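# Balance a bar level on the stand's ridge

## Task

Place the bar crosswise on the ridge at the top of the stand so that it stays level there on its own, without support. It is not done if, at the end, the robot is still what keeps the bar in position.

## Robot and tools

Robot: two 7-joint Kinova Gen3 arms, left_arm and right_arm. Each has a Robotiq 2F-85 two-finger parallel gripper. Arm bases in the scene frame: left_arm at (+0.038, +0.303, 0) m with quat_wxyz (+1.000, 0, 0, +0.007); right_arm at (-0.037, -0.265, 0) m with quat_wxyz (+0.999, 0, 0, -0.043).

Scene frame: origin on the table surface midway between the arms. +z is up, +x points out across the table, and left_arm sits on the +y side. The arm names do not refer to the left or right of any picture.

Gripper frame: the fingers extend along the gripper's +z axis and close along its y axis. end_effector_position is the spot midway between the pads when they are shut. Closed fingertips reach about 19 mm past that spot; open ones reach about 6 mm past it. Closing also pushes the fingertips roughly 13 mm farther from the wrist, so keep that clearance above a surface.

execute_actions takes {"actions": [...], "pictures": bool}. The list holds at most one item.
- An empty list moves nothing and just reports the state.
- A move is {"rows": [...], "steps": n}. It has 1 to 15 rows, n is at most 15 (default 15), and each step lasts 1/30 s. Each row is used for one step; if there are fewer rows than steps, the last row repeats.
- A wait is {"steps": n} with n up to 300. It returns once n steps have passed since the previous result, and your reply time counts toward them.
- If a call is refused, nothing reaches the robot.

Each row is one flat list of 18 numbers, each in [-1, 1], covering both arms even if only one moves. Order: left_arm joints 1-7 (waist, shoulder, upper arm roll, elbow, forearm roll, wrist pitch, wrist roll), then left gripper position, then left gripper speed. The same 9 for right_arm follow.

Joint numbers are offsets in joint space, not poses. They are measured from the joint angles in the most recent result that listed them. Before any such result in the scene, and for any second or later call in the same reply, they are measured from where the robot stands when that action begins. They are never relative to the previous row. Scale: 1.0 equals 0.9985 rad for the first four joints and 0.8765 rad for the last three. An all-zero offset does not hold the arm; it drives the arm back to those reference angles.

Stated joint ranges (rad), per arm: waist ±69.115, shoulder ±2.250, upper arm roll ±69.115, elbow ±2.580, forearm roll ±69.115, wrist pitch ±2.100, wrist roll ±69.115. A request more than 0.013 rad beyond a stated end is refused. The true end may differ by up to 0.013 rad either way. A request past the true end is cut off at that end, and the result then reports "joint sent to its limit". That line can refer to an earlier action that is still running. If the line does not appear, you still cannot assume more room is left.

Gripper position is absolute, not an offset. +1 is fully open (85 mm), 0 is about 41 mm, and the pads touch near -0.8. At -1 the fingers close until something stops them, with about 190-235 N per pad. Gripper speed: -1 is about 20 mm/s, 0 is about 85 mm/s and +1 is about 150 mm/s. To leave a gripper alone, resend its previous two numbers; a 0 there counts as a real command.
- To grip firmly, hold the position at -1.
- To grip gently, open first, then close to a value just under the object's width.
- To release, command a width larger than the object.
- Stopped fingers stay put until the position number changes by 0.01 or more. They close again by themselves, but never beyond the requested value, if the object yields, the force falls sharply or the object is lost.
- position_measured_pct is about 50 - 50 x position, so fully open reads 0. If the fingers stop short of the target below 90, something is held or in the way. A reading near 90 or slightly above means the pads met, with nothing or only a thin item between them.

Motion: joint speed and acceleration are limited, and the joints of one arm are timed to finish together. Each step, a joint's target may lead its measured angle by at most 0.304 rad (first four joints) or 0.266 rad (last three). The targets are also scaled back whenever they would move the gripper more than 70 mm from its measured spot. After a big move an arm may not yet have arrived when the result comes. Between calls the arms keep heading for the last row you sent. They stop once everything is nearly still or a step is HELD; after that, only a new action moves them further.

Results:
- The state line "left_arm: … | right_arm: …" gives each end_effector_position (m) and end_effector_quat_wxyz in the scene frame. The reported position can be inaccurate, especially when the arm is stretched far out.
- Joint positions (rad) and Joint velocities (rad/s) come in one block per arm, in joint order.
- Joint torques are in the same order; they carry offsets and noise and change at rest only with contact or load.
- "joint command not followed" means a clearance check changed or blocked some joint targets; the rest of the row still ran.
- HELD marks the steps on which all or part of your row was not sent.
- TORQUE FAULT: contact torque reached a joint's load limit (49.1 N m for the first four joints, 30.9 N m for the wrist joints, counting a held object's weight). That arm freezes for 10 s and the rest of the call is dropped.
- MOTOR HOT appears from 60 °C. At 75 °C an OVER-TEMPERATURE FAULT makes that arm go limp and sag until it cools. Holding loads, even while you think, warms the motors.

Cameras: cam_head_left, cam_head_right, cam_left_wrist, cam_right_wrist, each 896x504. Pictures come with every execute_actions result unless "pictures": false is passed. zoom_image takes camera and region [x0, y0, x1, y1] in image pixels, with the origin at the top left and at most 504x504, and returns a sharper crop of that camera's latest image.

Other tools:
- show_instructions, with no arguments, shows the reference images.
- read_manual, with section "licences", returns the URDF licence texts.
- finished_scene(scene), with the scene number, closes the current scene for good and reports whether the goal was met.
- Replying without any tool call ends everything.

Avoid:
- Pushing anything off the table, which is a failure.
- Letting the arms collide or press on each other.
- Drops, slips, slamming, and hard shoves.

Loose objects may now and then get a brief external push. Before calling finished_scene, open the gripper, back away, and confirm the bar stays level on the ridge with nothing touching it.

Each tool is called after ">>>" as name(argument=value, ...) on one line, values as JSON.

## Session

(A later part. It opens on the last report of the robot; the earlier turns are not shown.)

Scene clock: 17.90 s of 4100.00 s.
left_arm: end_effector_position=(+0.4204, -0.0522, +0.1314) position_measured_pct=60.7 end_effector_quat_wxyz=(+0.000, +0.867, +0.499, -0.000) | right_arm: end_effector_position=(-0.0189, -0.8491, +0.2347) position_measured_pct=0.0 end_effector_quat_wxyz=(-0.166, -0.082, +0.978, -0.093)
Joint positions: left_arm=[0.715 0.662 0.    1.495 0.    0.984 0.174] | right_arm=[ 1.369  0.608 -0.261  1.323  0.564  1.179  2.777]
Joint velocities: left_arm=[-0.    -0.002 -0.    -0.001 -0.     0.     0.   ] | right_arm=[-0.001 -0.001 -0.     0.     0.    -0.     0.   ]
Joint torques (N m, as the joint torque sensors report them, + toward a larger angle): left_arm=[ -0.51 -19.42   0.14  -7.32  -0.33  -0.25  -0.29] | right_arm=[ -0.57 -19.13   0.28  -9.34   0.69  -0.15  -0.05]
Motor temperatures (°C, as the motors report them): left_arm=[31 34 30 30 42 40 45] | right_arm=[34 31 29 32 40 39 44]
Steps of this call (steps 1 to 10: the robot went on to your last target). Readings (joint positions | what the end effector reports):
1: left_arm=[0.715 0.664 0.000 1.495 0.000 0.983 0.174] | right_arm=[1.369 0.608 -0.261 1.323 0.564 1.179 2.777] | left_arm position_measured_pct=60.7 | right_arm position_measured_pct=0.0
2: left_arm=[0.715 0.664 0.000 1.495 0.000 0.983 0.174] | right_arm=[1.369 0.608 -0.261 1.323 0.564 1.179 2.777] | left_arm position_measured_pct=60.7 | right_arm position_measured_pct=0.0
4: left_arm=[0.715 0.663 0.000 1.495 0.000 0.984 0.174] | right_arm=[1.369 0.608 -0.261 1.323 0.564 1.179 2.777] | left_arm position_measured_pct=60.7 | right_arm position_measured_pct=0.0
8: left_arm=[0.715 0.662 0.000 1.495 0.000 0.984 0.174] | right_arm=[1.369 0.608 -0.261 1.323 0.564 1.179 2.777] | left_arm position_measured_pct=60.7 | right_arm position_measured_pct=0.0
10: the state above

>>> execute_actions(actions=[{"rows":[[0,0,0,0,0,0,0,-1,0,0,0,0,0,0,0,0,1,0],[0,0,0,0,0,0,0.3,-1,0,0,0,0,0,0,0,0,1,0]]}], pictures=false)

>>> execute_actions(actions=[{"rows":[[-0.24,-0.194,0,0.524,0,-0.374,0.86,-1,0,0,0,0,0,0,0,0,1,0]]}], pictures=false)

>>> execute_actions(actions=[{"steps":35}])

Scene clock: 25.20 s of 4100.00 s.
left_arm: end_effector_position=(+0.4204, -0.0522, +0.1314) position_measured_pct=60.7 end_effector_quat_wxyz=(+0.000, +0.794, +0.608, -0.000) | right_arm: end_effector_position=(-0.0189, -0.8491, +0.2347) position_measured_pct=0.0 end_effector_quat_wxyz=(-0.166, -0.082, +0.978, -0.093)
Joint positions: left_arm=[0.715 0.662 0.    1.495 0.    0.984 0.437] | right_arm=[ 1.369  0.608 -0.261  1.323  0.564  1.179  2.777]
Joint velocities: left_arm=[-0.001 -0.    -0.    -0.    -0.002 -0.     0.008] | right_arm=[-0.001 -0.002  0.     0.    -0.     0.     0.   ]
Joint torques (N m, as the joint torque sensors report them, + toward a larger angle): left_arm=[ -0.26 -19.34  -0.17  -7.29  -0.51  -0.18   0.2 ] | right_arm=[ -0.59 -19.17   0.38  -9.3    0.68  -0.29   0.09]
Motor temperatures (°C, as the motors report them): left_arm=[31 34 30 30 42 40 45] | right_arm=[34 31 29 32 40 39 44]
Steps of this call (steps 1 to 15: the robot went on to your last target; steps 16 to 90: nothing new was sent; then 3.80 s passed at rest; steps 91 to 105: all 15 steps of this action). Readings (joint positions | what the end effector reports):
91: left_arm=[0.715 0.662 0.000 1.495 0.000 0.984 0.174] | right_arm=[1.369 0.608 -0.261 1.323 0.564 1.179 2.777] | left_arm position_measured_pct=60.7 | right_arm position_measured_pct=0.0
92: left_arm=[0.715 0.662 0.000 1.495 0.000 0.984 0.176] | right_arm=[1.369 0.608 -0.261 1.323 0.564 1.179 2.777] | left_arm position_measured_pct=60.7 | right_arm position_measured_pct=0.0
94: left_arm=[0.715 0.662 0.000 1.495 0.000 0.984 0.204] | right_arm=[1.369 0.608 -0.261 1.323 0.564 1.179 2.777] | left_arm position_measured_pct=60.7 | right_arm position_measured_pct=0.0
98: left_arm=[0.715 0.662 0.000 1.495 0.000 0.984 0.352] | right_arm=[1.369 0.608 -0.261 1.323 0.564 1.179 2.777] | left_arm position_measured_pct=60.7 | right_arm position_measured_pct=0.0
105: the state above

Scene clock: 25.70 s of 4100.00 s.
left_arm: end_effector_position=(+0.4093, +0.0686, +0.1167) position_measured_pct=60.7 end_effector_quat_wxyz=(+0.024, +0.605, +0.796, +0.003) | right_arm: end_effector_position=(-0.0189, -0.8491, +0.2347) position_measured_pct=0.0 end_effector_quat_wxyz=(-0.166, -0.082, +0.978, -0.093)
Joint positions: left_arm=[ 0.521  0.505 -0.     1.865  0.     0.723  0.777] | right_arm=[ 1.369  0.608 -0.261  1.323  0.564  1.179  2.777]
Joint velocities: left_arm=[-0.269 -0.215  0.005  0.902  0.    -0.399  1.115] | right_arm=[-0.     0.001  0.     0.    -0.     0.     0.001]
Joint torques (N m, as the joint torque sensors report them, + toward a larger angle): left_arm=[ -0.38 -15.77  -0.1   -6.92  -0.72   0.23   0.02] | right_arm=[ -0.74 -19.27   0.03  -9.51   0.88  -0.18  -0.05]
Motor temperatures (°C, as the motors report them): left_arm=[31 34 30 30 42 40 45] | right_arm=[34 31 29 32 40 39 44]
Steps of this call (steps 1 to 15: all 15 steps of this action). Readings (joint positions | what the end effector reports):
1: left_arm=[0.714 0.661 0.000 1.496 0.001 0.983 0.438] | right_arm=[1.369 0.608 -0.261 1.323 0.564 1.179 2.777] | left_arm position_measured_pct=60.7 | right_arm position_measured_pct=0.0
2: left_arm=[0.709 0.657 0.001 1.502 0.001 0.979 0.442] | right_arm=[1.369 0.608 -0.261 1.323 0.564 1.179 2.777] | left_arm position_measured_pct=60.7 | right_arm position_measured_pct=0.0
4: left_arm=[0.686 0.638 0.002 1.528 0.001 0.956 0.465] | right_arm=[1.369 0.608 -0.261 1.323 0.564 1.179 2.777] | left_arm position_measured_pct=60.7 | right_arm position_measured_pct=0.0
8: left_arm=[0.606 0.572 -0.000 1.641 0.000 0.856 0.565] | right_arm=[1.369 0.608 -0.261 1.323 0.564 1.179 2.777] | left_arm position_measured_pct=60.7 | right_arm position_measured_pct=0.0
15: the state above

Scene clock: 26.87 s of 4100.00 s.
left_arm: end_effector_position=(+0.3686, +0.1107, +0.0996) position_measured_pct=60.7 end_effector_quat_wxyz=(-0.001, +0.408, +0.913, -0.000) | right_arm: end_effector_position=(-0.0189, -0.8491, +0.2347) position_measured_pct=0.0 end_effector_quat_wxyz=(-0.166, -0.082, +0.978, -0.093)
Joint positions: left_arm=[0.476 0.468 0.    2.018 0.    0.656 1.191] | right_arm=[ 1.369  0.608 -0.261  1.323  0.564  1.179  2.777]
Joint velocities: left_arm=[ 0.     0.    -0.    -0.     0.001 -0.     0.   ] | right_arm=[ 0.001  0.001  0.    -0.     0.    -0.    -0.   ]
Joint torques (N m, as the joint torque sensors report them, + toward a larger angle): left_arm=[  0.05 -14.14   0.18  -5.49  -0.3    0.07   0.09] | right_arm=[ -0.43 -18.94   0.2   -9.34   0.86  -0.09   0.1 ]
Motor temperatures (°C, as the motors report them): left_arm=[31 34 30 30 42 40 45] | right_arm=[34 31 29 32 40 39 44]
Steps of this call (steps 1 to 30: the robot went on to your last target; steps 31 to 35: nothing new was sent). Readings (joint positions | what the end effector reports):
1: left_arm=[0.513 0.498 -0.000 1.894 0.000 0.710 0.816] | right_arm=[1.369 0.608 -0.261 1.323 0.564 1.179 2.777] | left_arm position_measured_pct=60.7 | right_arm position_measured_pct=0.0
2: left_arm=[0.505 0.493 -0.001 1.920 0.000 0.699 0.856] | right_arm=[1.369 0.608 -0.261 1.323 0.564 1.179 2.777] | left_arm position_measured_pct=60.7 | right_arm position_measured_pct=0.0
4: left_arm=[0.494 0.484 -0.001 1.959 0.000 0.683 0.938] | right_arm=[1.369 0.608 -0.261 1.323 0.564 1.179 2.777] | left_arm position_measured_pct=60.7 | right_arm position_measured_pct=0.0
8: left_arm=[0.482 0.474 -0.000 2.003 0.000 0.663 1.099] | right_arm=[1.369 0.608 -0.261 1.323 0.564 1.179 2.777] | left_arm position_measured_pct=60.7 | right_arm position_measured_pct=0.0
35: the state above
All arms were judged still, so your last target was given up. Only a new action makes them travel on or press farther. Fingers that are still opening or closing keep moving.

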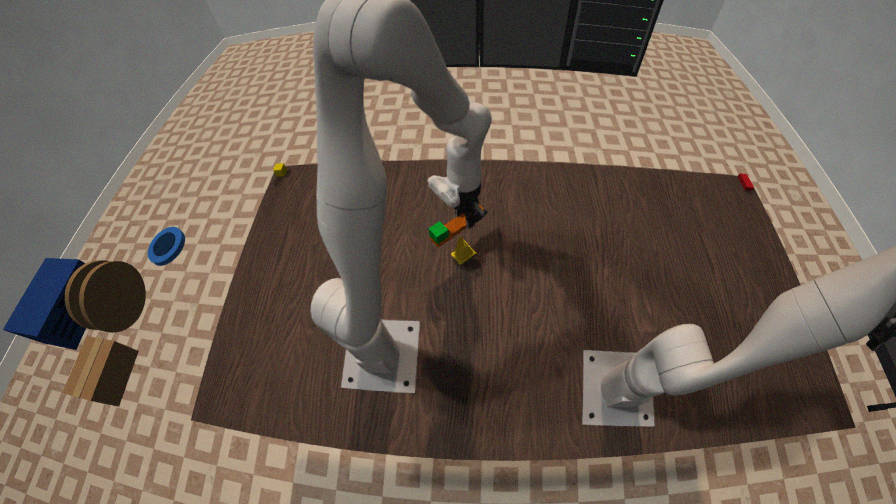

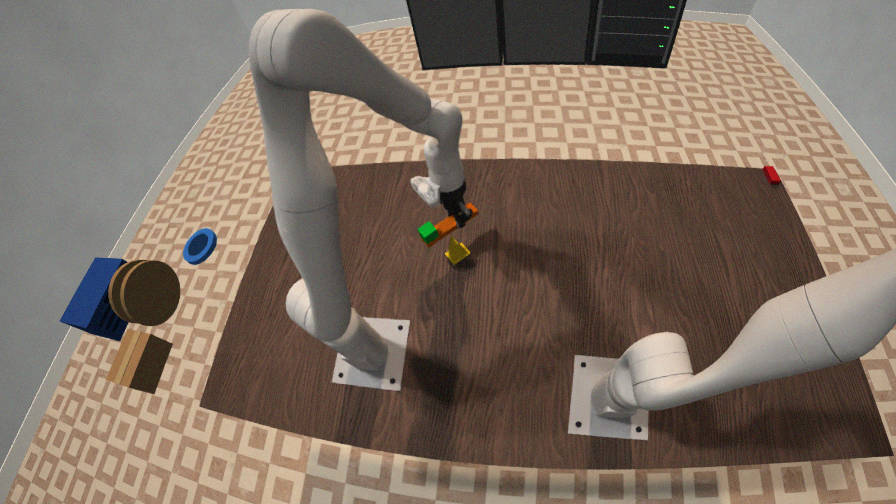

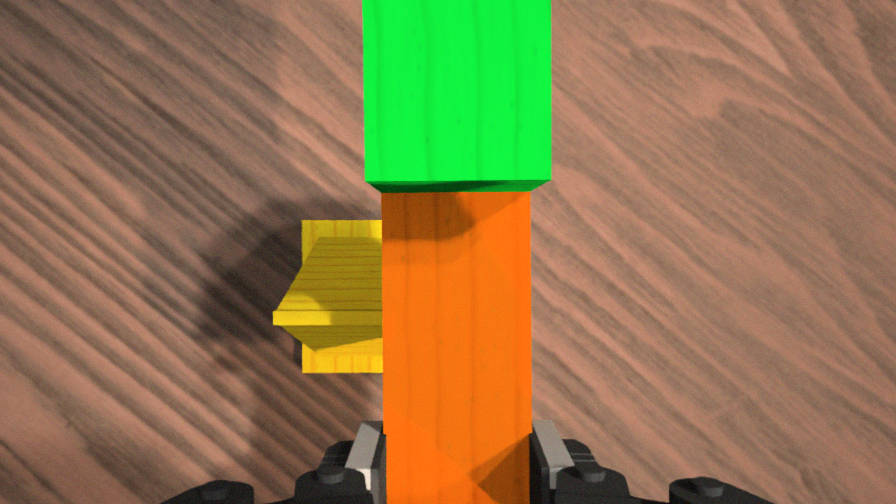

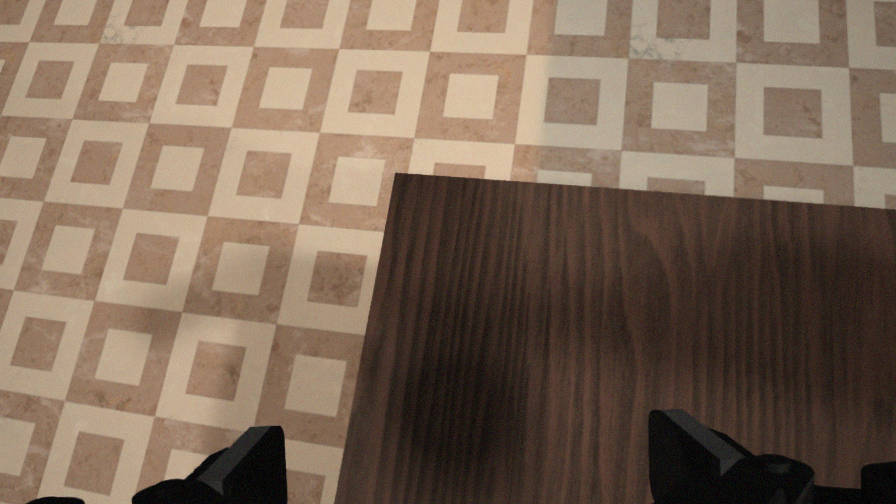

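>>> execute_actions(actions=[{"rows":[[0.089,-0.0032,0,0.0064,0,-0.004,0.102,-1,0,0,0,0,0,0,0,0,1,0]]}], pictures=false)

>>> execute_actions(actions=[{"rows":[[0,0.023,0,0.0117,0,-0.04,0,-1,0,0,0,0,0,0,0,0,1,0]]}], pictures=false)

>>> execute_actions(actions=[{"rows":[[0,0.0042,0,0.0021,0,-0.0072,0,-1,0,0,0,0,0,0,0,0,1,0]]}], pictures=false)

>>> execute_actions(actions=[{"rows":[[0,0.0042,0,0.0021,0,-0.0072,0,-1,0,0,0,0,0,0,0,0,1,0]]}], pictures=false)

Scene clock: 32.73 s of 4100.00 s.
left_arm: end_effector_position=(+0.3489, +0.0835, +0.0996) position_measured_pct=60.7 end_effector_quat_wxyz=(-0.000, +0.407, +0.913, -0.000) | right_arm: end_effector_position=(-0.0189, -0.8491, +0.2347) position_measured_pct=0.0 end_effector_quat_wxyz=(-0.166, -0.082, +0.978, -0.093)
Joint positions: left_arm=[0.563 0.465 0.    2.025 0.    0.653 1.28 ] | right_arm=[ 1.369  0.608 -0.261  1.323  0.564  1.179  2.777]
Joint velocities: left_arm=[ 0.011 -0.001 -0.     0.    -0.001  0.     0.001] | right_arm=[ 0.     0.    -0.001  0.    -0.     0.    -0.   ]
Joint torques (N m, as the joint torque sensors report them, + toward a larger angle): left_arm=[ -0.76 -14.59  -0.05  -5.69  -0.5   -0.17  -0.21] | right_arm=[ -0.52 -19.07   0.15  -9.29   0.88  -0.22   0.02]
Motor temperatures (°C, as the motors report them): left_arm=[31 35 30 30 42 40 45] | right_arm=[34 31 29 32 40 39 44]
Steps of this call (steps 1 to 90: nothing new was sent; then 2.37 s passed at rest; steps 91 to 105: all 15 steps of this action). Readings (joint positions | what the end effector reports):
91: left_arm=[0.477 0.468 -0.000 2.018 0.000 0.656 1.191] | right_arm=[1.369 0.608 -0.261 1.323 0.564 1.179 2.777] | left_arm position_measured_pct=60.7 | right_arm position_measured_pct=0.0
92: left_arm=[0.484 0.468 -0.001 2.019 -0.000 0.656 1.196] | right_arm=[1.369 0.608 -0.261 1.323 0.564 1.179 2.777] | left_arm position_measured_pct=60.7 | right_arm position_measured_pct=0.0
94: left_arm=[0.513 0.467 -0.002 2.020 -0.000 0.655 1.222] | right_arm=[1.369 0.608 -0.261 1.323 0.564 1.179 2.777] | left_arm position_measured_pct=60.7 | right_arm position_measured_pct=0.0
98: left_arm=[0.557 0.465 0.001 2.024 0.001 0.653 1.274] | right_arm=[1.369 0.608 -0.261 1.323 0.564 1.179 2.777] | left_arm position_measured_pct=60.7 | right_arm position_measured_pct=0.0
105: the state above

Scene clock: 33.23 s of 4100.00 s.
left_arm: end_effector_position=(+0.3489, +0.0836, +0.0888) position_measured_pct=60.7 end_effector_quat_wxyz=(-0.000, +0.407, +0.913, -0.000) | right_arm: end_effector_position=(-0.0189, -0.8491, +0.2347) position_measured_pct=0.0 end_effector_quat_wxyz=(-0.166, -0.082, +0.978, -0.093)
Joint positions: left_arm=[0.563 0.488 0.    2.036 0.    0.618 1.28 ] | right_arm=[ 1.369  0.608 -0.261  1.323  0.564  1.179  2.777]
Joint velocities: left_arm=[-0.     0.002  0.     0.    -0.    -0.     0.   ] | right_arm=[ 0.001  0.    -0.     0.001  0.    -0.    -0.   ]
Joint torques (N m, as the joint torque sensors report them, + toward a larger angle): left_arm=[ -0.06 -14.24   0.13  -5.13  -0.44   0.03   0.2 ] | right_arm=[ -0.52 -19.25   0.51  -9.46   0.79  -0.22  -0.01]
Motor temperatures (°C, as the motors report them): left_arm=[31 35 30 30 42 40 45] | right_arm=[34 31 29 32 40 39 44]
Steps of this call (steps 1 to 15: all 15 steps of this action). Readings (joint positions | what the end effector reports):
1: left_arm=[0.564 0.466 0.000 2.025 0.000 0.652 1.280] | right_arm=[1.369 0.608 -0.261 1.323 0.564 1.179 2.777] | left_arm position_measured_pct=60.7 | right_arm position_measured_pct=0.0
2: left_arm=[0.564 0.472 0.000 2.027 0.000 0.645 1.280] | right_arm=[1.369 0.608 -0.261 1.323 0.564 1.179 2.777] | left_arm position_measured_pct=60.7 | right_arm position_measured_pct=0.0
4: left_arm=[0.563 0.482 0.000 2.033 0.000 0.628 1.280] | right_arm=[1.369 0.608 -0.261 1.323 0.564 1.179 2.777] | left_arm position_measured_pct=60.7 | right_arm position_measured_pct=0.0
8: left_arm=[0.563 0.487 0.000 2.036 0.000 0.619 1.280] | right_arm=[1.369 0.608 -0.261 1.323 0.564 1.179 2.777] | left_arm position_measured_pct=60.7 | right_arm position_measured_pct=0.0
15: the state above

Scene clock: 33.73 s of 4100.00 s.
left_arm: end_effector_position=(+0.3488, +0.0836, +0.0876) position_measured_pct=60.7 end_effector_quat_wxyz=(+0.000, +0.407, +0.913, -0.000) | right_arm: end_effector_position=(-0.0189, -0.8491, +0.2347) position_measured_pct=0.0 end_effector_quat_wxyz=(-0.166, -0.082, +0.978, -0.093)
Joint positions: left_arm=[0.563 0.49  0.    2.038 0.    0.613 1.28 ] | right_arm=[ 1.369  0.608 -0.261  1.323  0.564  1.179  2.777]
Joint velocities: left_arm=[ 0.001  0.    -0.001  0.    -0.001  0.    -0.   ] | right_arm=[-0.001 -0.    -0.001  0.     0.     0.    -0.001]
Joint torques (N m, as the joint torque sensors report them, + toward a larger angle): left_arm=[ -0.02 -12.24   0.11  -4.99  -0.62  -0.94  -0.1 ] | right_arm=[ -0.18 -19.27   0.17  -9.2    0.79  -0.19   0.21]
Motor temperatures (°C, as the motors report them): left_arm=[31 35 30 30 42 40 45] | right_arm=[34 31 29 32 40 39 44]
Steps of this call (steps 1 to 15: all 15 steps of this action). Readings (joint positions | what the end effector reports):
1: left_arm=[0.563 0.489 0.000 2.037 0.000 0.617 1.280] | right_arm=[1.369 0.608 -0.261 1.323 0.564 1.179 2.777] | left_arm position_measured_pct=60.7 | right_arm position_measured_pct=0.0
2: left_arm=[0.563 0.490 0.000 2.037 0.000 0.615 1.280] | right_arm=[1.369 0.608 -0.261 1.323 0.564 1.179 2.777] | left_arm position_measured_pct=60.7 | right_arm position_measured_pct=0.0
4: left_arm=[0.563 0.490 0.000 2.038 0.000 0.614 1.280] | right_arm=[1.369 0.608 -0.261 1.323 0.564 1.179 2.777] | left_arm position_measured_pct=60.7 | right_arm position_measured_pct=0.0
8: left_arm=[0.563 0.490 0.000 2.038 0.000 0.613 1.280] | right_arm=[1.369 0.608 -0.261 1.323 0.564 1.179 2.777] | left_arm position_measured_pct=60.7 | right_arm position_measured_pct=0.0
15: the state above

Scene clock: 34.23 s of 4100.00 s.
left_arm: end_effector_position=(+0.3488, +0.0835, +0.0873) position_measured_pct=60.7 end_effector_quat_wxyz=(+0.001, +0.407, +0.913, -0.000) | right_arm: end_effector_position=(-0.0189, -0.8491, +0.2347) position_measured_pct=0.0 end_effector_quat_wxyz=(-0.166, -0.082, +0.978, -0.093)
Joint positions: left_arm=[0.563 0.49  0.    2.04  0.    0.609 1.28 ] | right_arm=[ 1.369  0.608 -0.261  1.323  0.564  1.179  2.777]
Joint velocities: left_arm=[-0.001 -0.    -0.    -0.    -0.    -0.001 -0.   ] | right_arm=[ 0.    -0.002 -0.    -0.    -0.    -0.     0.001]
Joint torques (N m, as the joint torque sensors report them, + toward a larger angle): left_arm=[  0.53 -10.96   0.44  -4.9   -0.39  -1.41  -0.46] | right_arm=[ -0.54 -19.15  -0.06  -9.35   0.82   0.04   0.07]
Motor temperatures (°C, as the motors report them): left_arm=[31 35 30 30 42 40 45] | right_arm=[34 31 29 32 40 39 44]
Steps of this call (steps 1 to 15: all 15 steps of this action). Readings (joint positions | what the end effector reports):
1: left_arm=[0.563 0.490 0.000 2.039 0.000 0.612 1.280] | right_arm=[1.369 0.608 -0.261 1.323 0.564 1.179 2.777] | left_arm position_measured_pct=60.7 | right_arm position_measured_pct=0.0
2: left_arm=[0.563 0.491 0.000 2.039 0.000 0.611 1.280] | right_arm=[1.369 0.608 -0.261 1.323 0.564 1.179 2.777] | left_arm position_measured_pct=60.7 | right_arm position_measured_pct=0.0
4: left_arm=[0.563 0.490 0.000 2.040 0.000 0.610 1.280] | right_arm=[1.369 0.608 -0.261 1.323 0.564 1.179 2.777] | left_arm position_measured_pct=60.7 | right_arm position_measured_pct=0.0
8: left_arm=[0.563 0.490 0.000 2.040 0.000 0.609 1.280] | right_arm=[1.369 0.608 -0.261 1.323 0.564 1.179 2.777] | left_arm position_measured_pct=60.7 | right_arm position_measured_pct=0.0
15: the state above

>>> execute_actions(actions=[{"rows":[[0,-0.0005,0,-0.0025,0,0.006,0,-1,0,0,0,0,0,0,0,0,1,0]]}], pictures=false)

>>> execute_actions(actions=[{"rows":[[0,0,0,0,0,0,0,-0.12,0,0,0,0,0,0,0,0,1,0]],"steps":7}], pictures=false)

>>> execute_actions(actions=[{"rows":[[0,0,0,0,0,0,0,-0.3,0,0,0,0,0,0,0,0,1,0]],"steps":10}])

Scene clock: 38.97 s of 4100.00 s.
left_arm: end_effector_position=(+0.3488, +0.0835, +0.0880) position_measured_pct=60.7 end_effector_quat_wxyz=(+0.000, +0.407, +0.913, -0.000) | right_arm: end_effector_position=(-0.0189, -0.8491, +0.2347) position_measured_pct=0.0 end_effector_quat_wxyz=(-0.166, -0.082, +0.978, -0.093)
Joint positions: left_arm=[0.563 0.49  0.    2.038 0.    0.614 1.28 ] | right_arm=[ 1.369  0.608 -0.261  1.323  0.564  1.179  2.777]
Joint velocities: left_arm=[-0.  0. -0. -0.  0. -0. -0.] | right_arm=[ 0.003  0.     0.001 -0.     0.     0.     0.   ]
Joint torques (N m, as the joint torque sensors report them, + toward a larger angle): left_arm=[  0.1  -14.99   0.17  -5.29  -0.49  -0.21  -0.45] | right_arm=[ -0.44 -19.04   0.17  -9.32   0.86  -0.16  -0.01]
Motor temperatures (°C, as the motors report them): left_arm=[31 35 30 30 42 40 45] | right_arm=[34 31 29 32 40 39 44]
Steps of this call (steps 1 to 15: the robot went on to your last target; steps 16 to 90: nothing new was sent; then 1.23 s passed at rest; steps 91 to 105: all 15 steps of this action). Readings (joint positions | what the end effector reports):
91: left_arm=[0.563 0.489 0.000 2.040 0.000 0.610 1.280] | right_arm=[1.369 0.608 -0.261 1.323 0.564 1.179 2.777] | left_arm position_measured_pct=60.7 | right_arm position_measured_pct=0.0
92: left_arm=[0.564 0.488 0.000 2.039 0.000 0.611 1.280] | right_arm=[1.369 0.608 -0.261 1.323 0.564 1.179 2.777] | left_arm position_measured_pct=60.7 | right_arm position_measured_pct=0.0
94: left_arm=[0.564 0.489 0.000 2.039 0.000 0.613 1.280] | right_arm=[1.369 0.608 -0.261 1.323 0.564 1.179 2.777] | left_arm position_measured_pct=60.7 | right_arm position_measured_pct=0.0
98: left_arm=[0.563 0.489 0.000 2.038 0.000 0.614 1.280] | right_arm=[1.369 0.608 -0.261 1.323 0.564 1.179 2.777] | left_arm position_measured_pct=60.7 | right_arm position_measured_pct=0.0
105: the state above

Scene clock: 39.20 s of 4100.00 s.
left_arm: end_effector_position=(+0.3488, +0.0836, +0.0880) position_measured_pct=56.3 end_effector_quat_wxyz=(-0.000, +0.407, +0.913, -0.000) | right_arm: end_effector_position=(-0.0189, -0.8491, +0.2347) position_measured_pct=0.0 end_effector_quat_wxyz=(-0.166, -0.082, +0.978, -0.093)
Joint positions: left_arm=[0.563 0.49  0.    2.038 0.    0.614 1.28 ] | right_arm=[ 1.369  0.608 -0.261  1.323  0.564  1.179  2.777]
Joint velocities: left_arm=[ 0.001 -0.    -0.     0.    -0.     0.001 -0.001] | right_arm=[ 0.001  0.002  0.     0.     0.    -0.     0.001]
Joint torques (N m, as the joint torque sensors report them, + toward a larger angle): left_arm=[ -0.31 -13.73  -0.12  -5.26  -0.5   -0.1   -0.1 ] | right_arm=[ -0.62 -19.28   0.22  -9.19   0.82  -0.15   0.  ]
Motor temperatures (°C, as the motors report them): left_arm=[31 35 30 30 42 40 45] | right_arm=[34 31 29 32 40 39 44]
Steps of this call (steps 1 to 7: all 7 steps of this action). Readings (joint positions | what the end effector reports):
1: left_arm=[0.563 0.490 0.000 2.038 0.000 0.614 1.280] | right_arm=[1.369 0.608 -0.261 1.323 0.564 1.179 2.777] | left_arm position_measured_pct=60.7 | right_arm position_measured_pct=0.0
2: left_arm=[0.563 0.490 0.000 2.038 0.000 0.614 1.280] | right_arm=[1.369 0.608 -0.261 1.323 0.564 1.179 2.777] | left_arm position_measured_pct=60.7 | right_arm position_measured_pct=0.0
4: left_arm=[0.563 0.490 0.000 2.038 0.000 0.614 1.280] | right_arm=[1.369 0.608 -0.261 1.323 0.564 1.179 2.777] | left_arm position_measured_pct=57.5 | right_arm position_measured_pct=0.0
7: the state above

Scene clock: 39.53 s of 4100.00 s.
left_arm: end_effector_position=(+0.3488, +0.0835, +0.0882) position_measured_pct=59.9 end_effector_quat_wxyz=(+0.000, +0.407, +0.913, -0.000) | right_arm: end_effector_position=(-0.0189, -0.8491, +0.2347) position_measured_pct=0.0 end_effector_quat_wxyz=(-0.166, -0.082, +0.978, -0.093)
Joint positions: left_arm=[0.564 0.489 0.    2.038 0.    0.615 1.28 ] | right_arm=[ 1.369  0.608 -0.261  1.323  0.564  1.179  2.777]
Joint velocities: left_arm=[-0.    -0.    -0.001  0.    -0.001  0.    -0.001] | right_arm=[-0.001 -0.001 -0.    -0.     0.     0.    -0.   ]
Joint torques (N m, as the joint torque sensors report them, + toward a larger angle): left_arm=[ -0.23 -13.55   0.02  -5.48  -0.4   -0.07   0.06] | right_arm=[ -0.51 -18.8    0.04  -9.     0.7   -0.07   0.09]
Motor temperatures (°C, as the motors report them): left_arm=[31 35 30 30 42 40 45] | right_arm=[34 31 29 32 40 39 44]
Steps of this call (steps 1 to 10: all 10 steps of this action). Readings (joint positions | what the end effector reports):
1: left_arm=[0.563 0.490 0.000 2.038 0.000 0.614 1.280] | right_arm=[1.369 0.608 -0.261 1.323 0.564 1.179 2.777] | left_arm position_measured_pct=56.3 | right_arm position_measured_pct=0.0
2: left_arm=[0.564 0.490 0.000 2.038 0.000 0.614 1.280] | right_arm=[1.369 0.608 -0.261 1.323 0.564 1.179 2.777] | left_arm position_measured_pct=56.7 | right_arm position_measured_pct=0.0
4: left_arm=[0.564 0.489 0.000 2.038 0.000 0.615 1.280] | right_arm=[1.369 0.608 -0.261 1.323 0.564 1.179 2.777] | left_arm position_measured_pct=59.1 | right_arm position_measured_pct=0.0
8: left_arm=[0.564 0.489 0.000 2.038 0.000 0.615 1.280] | right_arm=[1.369 0.608 -0.261 1.323 0.564 1.179 2.777] | left_arm position_measured_pct=59.9 | right_arm position_measured_pct=0.0
10: the state above

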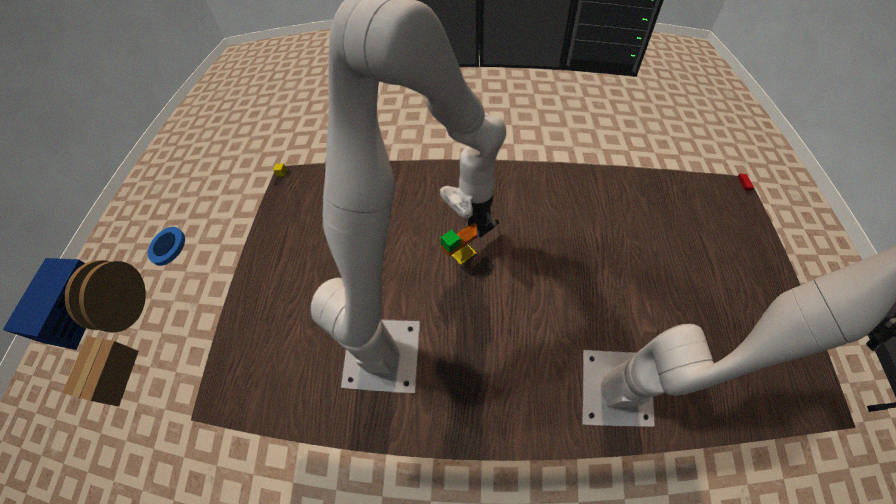

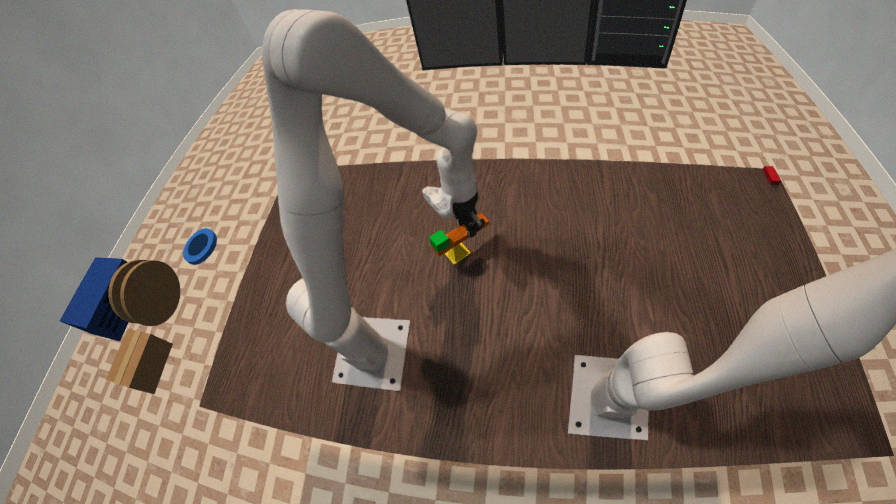

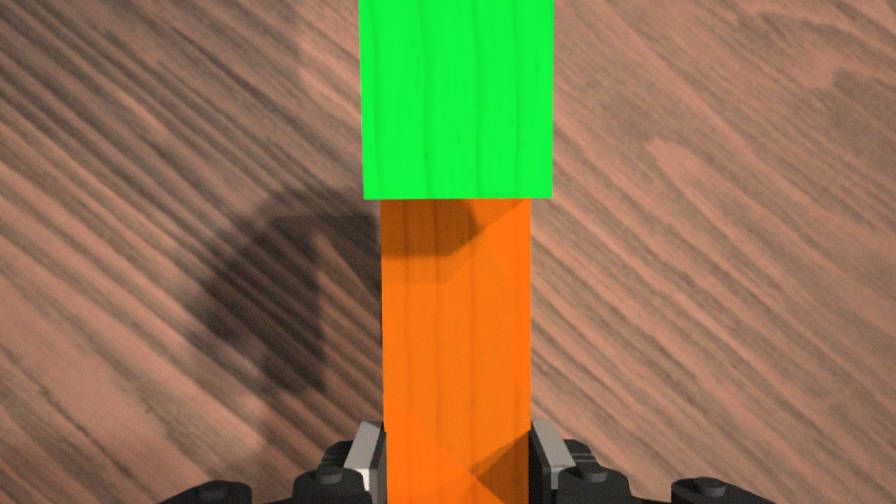

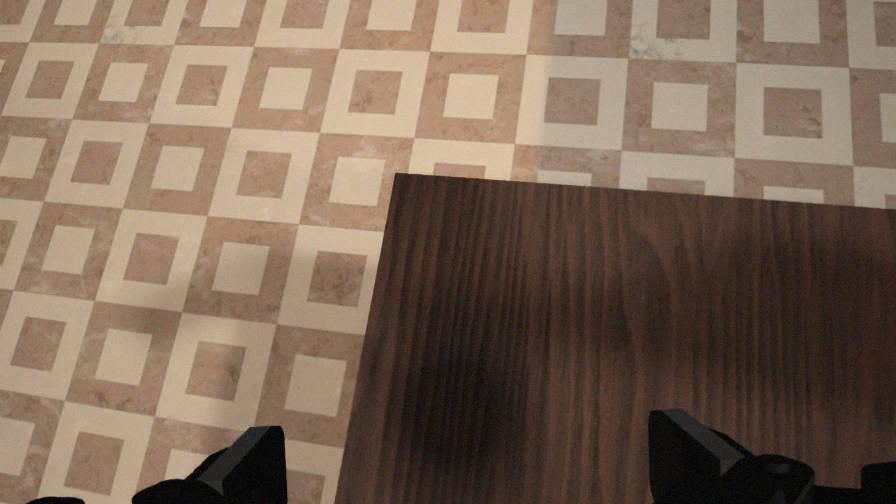

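>>> execute_actions(actions=[{"rows":[[0,-0.004,0,-0.002,0,0.007,0,-0.5,0,0,0,0,0,0,0,0,1,0],[0,-0.004,0,-0.002,0,0.007,0,-0.5,0,0,0,0,0,0,0,0,1,0],[0,-0.004,0,-0.002,0,0.007,0,-0.5,0,0,0,0,0,0,0,0,1,0],[0,-0.004,0,-0.002,0,0.007,0,-0.5,0,0,0,0,0,0,0,0,1,0],[0,-0.0482,0,0.0772,0,-0.113,0,-0.5,0,0,0,0,0,0,0,0,1,0]]}], pictures=false)

>>> execute_actions(actions=[{"steps":15}], pictures=false)

>>> execute_actions(actions=[{"rows":[[0,0.0046,0,0.0021,0,-0.0076,0,-0.5,0,0,0,0,0,0,0,0,1,0]]}])

Scene clock: 48.50 s of 4100.00 s.
left_arm: end_effector_position=(+0.3455, +0.0856, +0.0923) position_measured_pct=61.1 end_effector_quat_wxyz=(+0.034, +0.407, +0.913, -0.005) | right_arm: end_effector_position=(-0.0189, -0.8491, +0.2347) position_measured_pct=0.0 end_effector_quat_wxyz=(-0.166, -0.082, +0.978, -0.093)
Joint positions: left_arm=[0.564 0.443 0.    2.114 0.    0.517 1.28 ] | right_arm=[ 1.369  0.608 -0.261  1.323  0.564  1.179  2.777]
Joint velocities: left_arm=[-0.001 -0.018  0.     0.014  0.    -0.015  0.001] | right_arm=[-0.001  0.001 -0.     0.     0.    -0.    -0.   ]
Joint torques (N m, as the joint torque sensors report them, + toward a larger angle): left_arm=[ -0.4  -13.81  -0.05  -5.23  -0.46  -0.56  -0.04] | right_arm=[ -0.67 -19.15   0.15  -9.31   0.71  -0.22   0.08]
Motor temperatures (°C, as the motors report them): left_arm=[31 35 30 30 42 40 45] | right_arm=[34 32 29 32 40 39 44]
Steps of this call (steps 1 to 15: the robot went on to your last target; steps 16 to 90: nothing new was sent; then 5.47 s passed at rest; steps 91 to 105: all 15 steps of this action). Readings (joint positions | what the end effector reports):
91: left_arm=[0.564 0.488 0.000 2.038 0.000 0.615 1.280] | right_arm=[1.369 0.608 -0.261 1.323 0.564 1.179 2.777] | left_arm position_measured_pct=59.9 | right_arm position_measured_pct=0.0
92: left_arm=[0.564 0.487 0.000 2.037 0.000 0.617 1.280] | right_arm=[1.369 0.608 -0.261 1.323 0.564 1.179 2.777] | left_arm position_measured_pct=60.3 | right_arm position_measured_pct=0.0
94: left_arm=[0.564 0.486 0.000 2.036 0.000 0.619 1.280] | right_arm=[1.369 0.608 -0.261 1.323 0.564 1.179 2.777] | left_arm position_measured_pct=61.1 | right_arm position_measured_pct=0.0
98: left_arm=[0.563 0.464 0.000 2.067 0.000 0.580 1.280] | right_arm=[1.369 0.608 -0.261 1.323 0.564 1.179 2.777] | left_arm position_measured_pct=61.1 | right_arm position_measured_pct=0.0
105: the state above

Scene clock: 49.00 s of 4100.00 s.
left_arm: end_effector_position=(+0.3456, +0.0855, +0.0929) position_measured_pct=61.1 end_effector_quat_wxyz=(+0.035, +0.407, +0.913, -0.005) | right_arm: end_effector_position=(-0.0189, -0.8491, +0.2347) position_measured_pct=0.0 end_effector_quat_wxyz=(-0.166, -0.082, +0.978, -0.093)
Joint positions: left_arm=[0.564 0.441 0.    2.115 0.    0.516 1.28 ] | right_arm=[ 1.369  0.608 -0.261  1.323  0.564  1.179  2.777]
Joint velocities: left_arm=[ 0.001 -0.    -0.     0.     0.001 -0.     0.001] | right_arm=[ 0.     0.001 -0.    -0.     0.     0.     0.002]
Joint torques (N m, as the joint torque sensors report them, + toward a larger angle): left_arm=[ -0.05 -13.61  -0.16  -5.11  -0.64  -0.01  -0.34] | right_arm=[ -0.66 -19.19   0.13  -9.26   0.84  -0.2   -0.17]
Motor temperatures (°C, as the motors report them): left_arm=[31 35 30 30 42 40 45] | right_arm=[34 32 29 32 40 39 44]
Steps of this call (steps 1 to 15: the robot went on to your last target). Readings (joint positions | what the end effector reports):
1: left_arm=[0.564 0.442 0.000 2.114 0.000 0.516 1.280] | right_arm=[1.369 0.608 -0.261 1.323 0.564 1.179 2.777] | left_arm position_measured_pct=61.1 | right_arm position_measured_pct=0.0
2: left_arm=[0.564 0.442 0.000 2.114 0.000 0.516 1.280] | right_arm=[1.369 0.608 -0.261 1.323 0.564 1.179 2.777] | left_arm position_measured_pct=61.1 | right_arm position_measured_pct=0.0
4: left_arm=[0.564 0.441 0.000 2.115 0.000 0.516 1.280] | right_arm=[1.369 0.608 -0.261 1.323 0.564 1.179 2.777] | left_arm position_measured_pct=61.1 | right_arm position_measured_pct=0.0
8: left_arm=[0.564 0.441 0.000 2.115 0.000 0.516 1.280] | right_arm=[1.369 0.608 -0.261 1.323 0.564 1.179 2.777] | left_arm position_measured_pct=61.1 | right_arm position_measured_pct=0.0
15: the state above
All arms were judged still, so your last target was given up. Only a new action makes them travel on or press farther. Fingers that are still opening or closing keep moving.

Scene clock: 49.50 s of 4100.00 s.
left_arm: end_effector_position=(+0.3455, +0.0855, +0.0912) position_measured_pct=61.1 end_effector_quat_wxyz=(+0.035, +0.407, +0.913, -0.005) | right_arm: end_effector_position=(-0.0189, -0.8491, +0.2347) position_measured_pct=0.0 end_effector_quat_wxyz=(-0.166, -0.082, +0.978, -0.093)
Joint positions: left_arm=[0.564 0.444 0.    2.117 0.    0.51  1.28 ] | right_arm=[ 1.369  0.608 -0.261  1.323  0.564  1.179  2.777]
Joint velocities: left_arm=[ 0.     0.001 -0.001 -0.001  0.001  0.    -0.   ] | right_arm=[ 0.002  0.    -0.     0.    -0.    -0.     0.   ]
Joint torques (N m, as the joint torque sensors report them, + toward a larger angle): left_arm=[ -0.45 -12.32   0.34  -4.64  -0.76  -0.52  -0.37] | right_arm=[ -0.59 -19.13   0.33  -9.47   0.81  -0.24   0.11]
Motor temperatures (°C, as the motors report them): left_arm=[31 35 30 30 42 40 45] | right_arm=[34 32 29 32 40 39 44]
Steps of this call (steps 1 to 15: all 15 steps of this action). Readings (joint positions | what the end effector reports):
1: left_arm=[0.564 0.441 0.000 2.115 0.000 0.515 1.280] | right_arm=[1.369 0.608 -0.261 1.323 0.564 1.179 2.777] | left_arm position_measured_pct=61.1 | right_arm position_measured_pct=0.0
2: left_arm=[0.564 0.443 0.000 2.116 0.000 0.513 1.280] | right_arm=[1.369 0.608 -0.261 1.323 0.564 1.179 2.777] | left_arm position_measured_pct=61.1 | right_arm position_measured_pct=0.0
4: left_arm=[0.564 0.444 0.000 2.116 0.000 0.511 1.280] | right_arm=[1.369 0.608 -0.261 1.323 0.564 1.179 2.777] | left_arm position_measured_pct=61.1 | right_arm position_measured_pct=0.0
8: left_arm=[0.564 0.445 0.000 2.117 0.000 0.510 1.280] | right_arm=[1.369 0.608 -0.261 1.323 0.564 1.179 2.777] | left_arm position_measured_pct=61.1 | right_arm position_measured_pct=0.0
15: the state above

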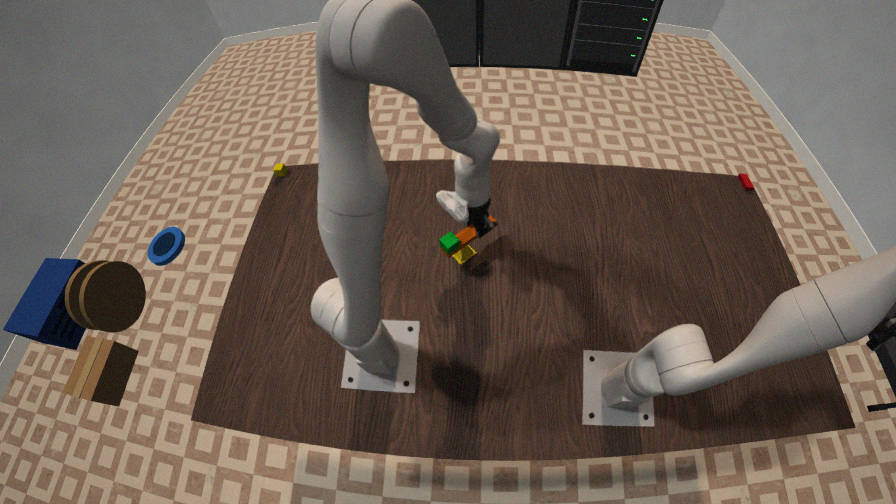

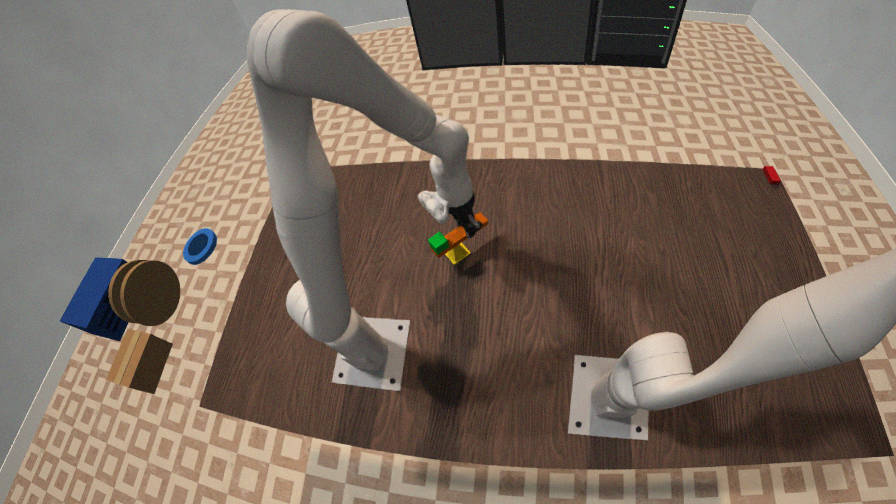

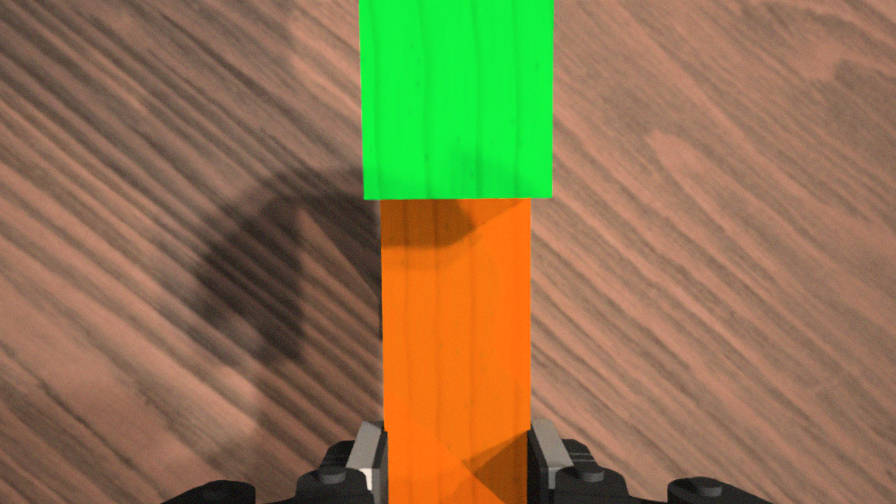

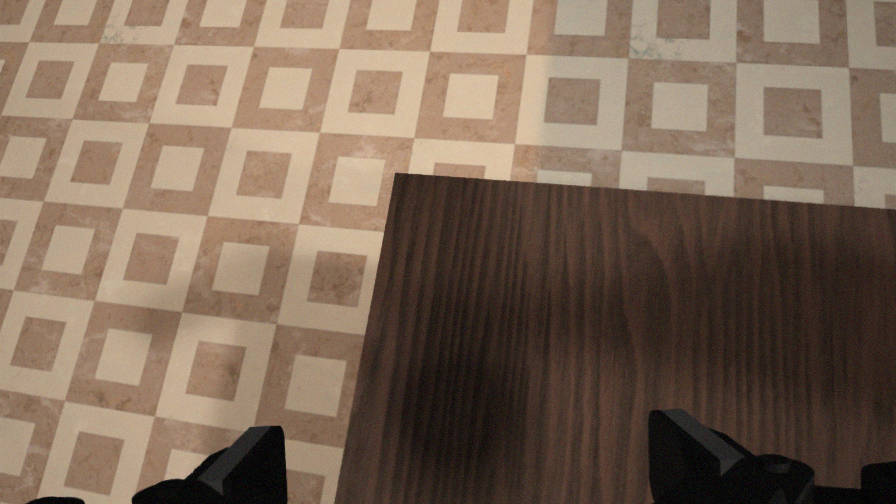

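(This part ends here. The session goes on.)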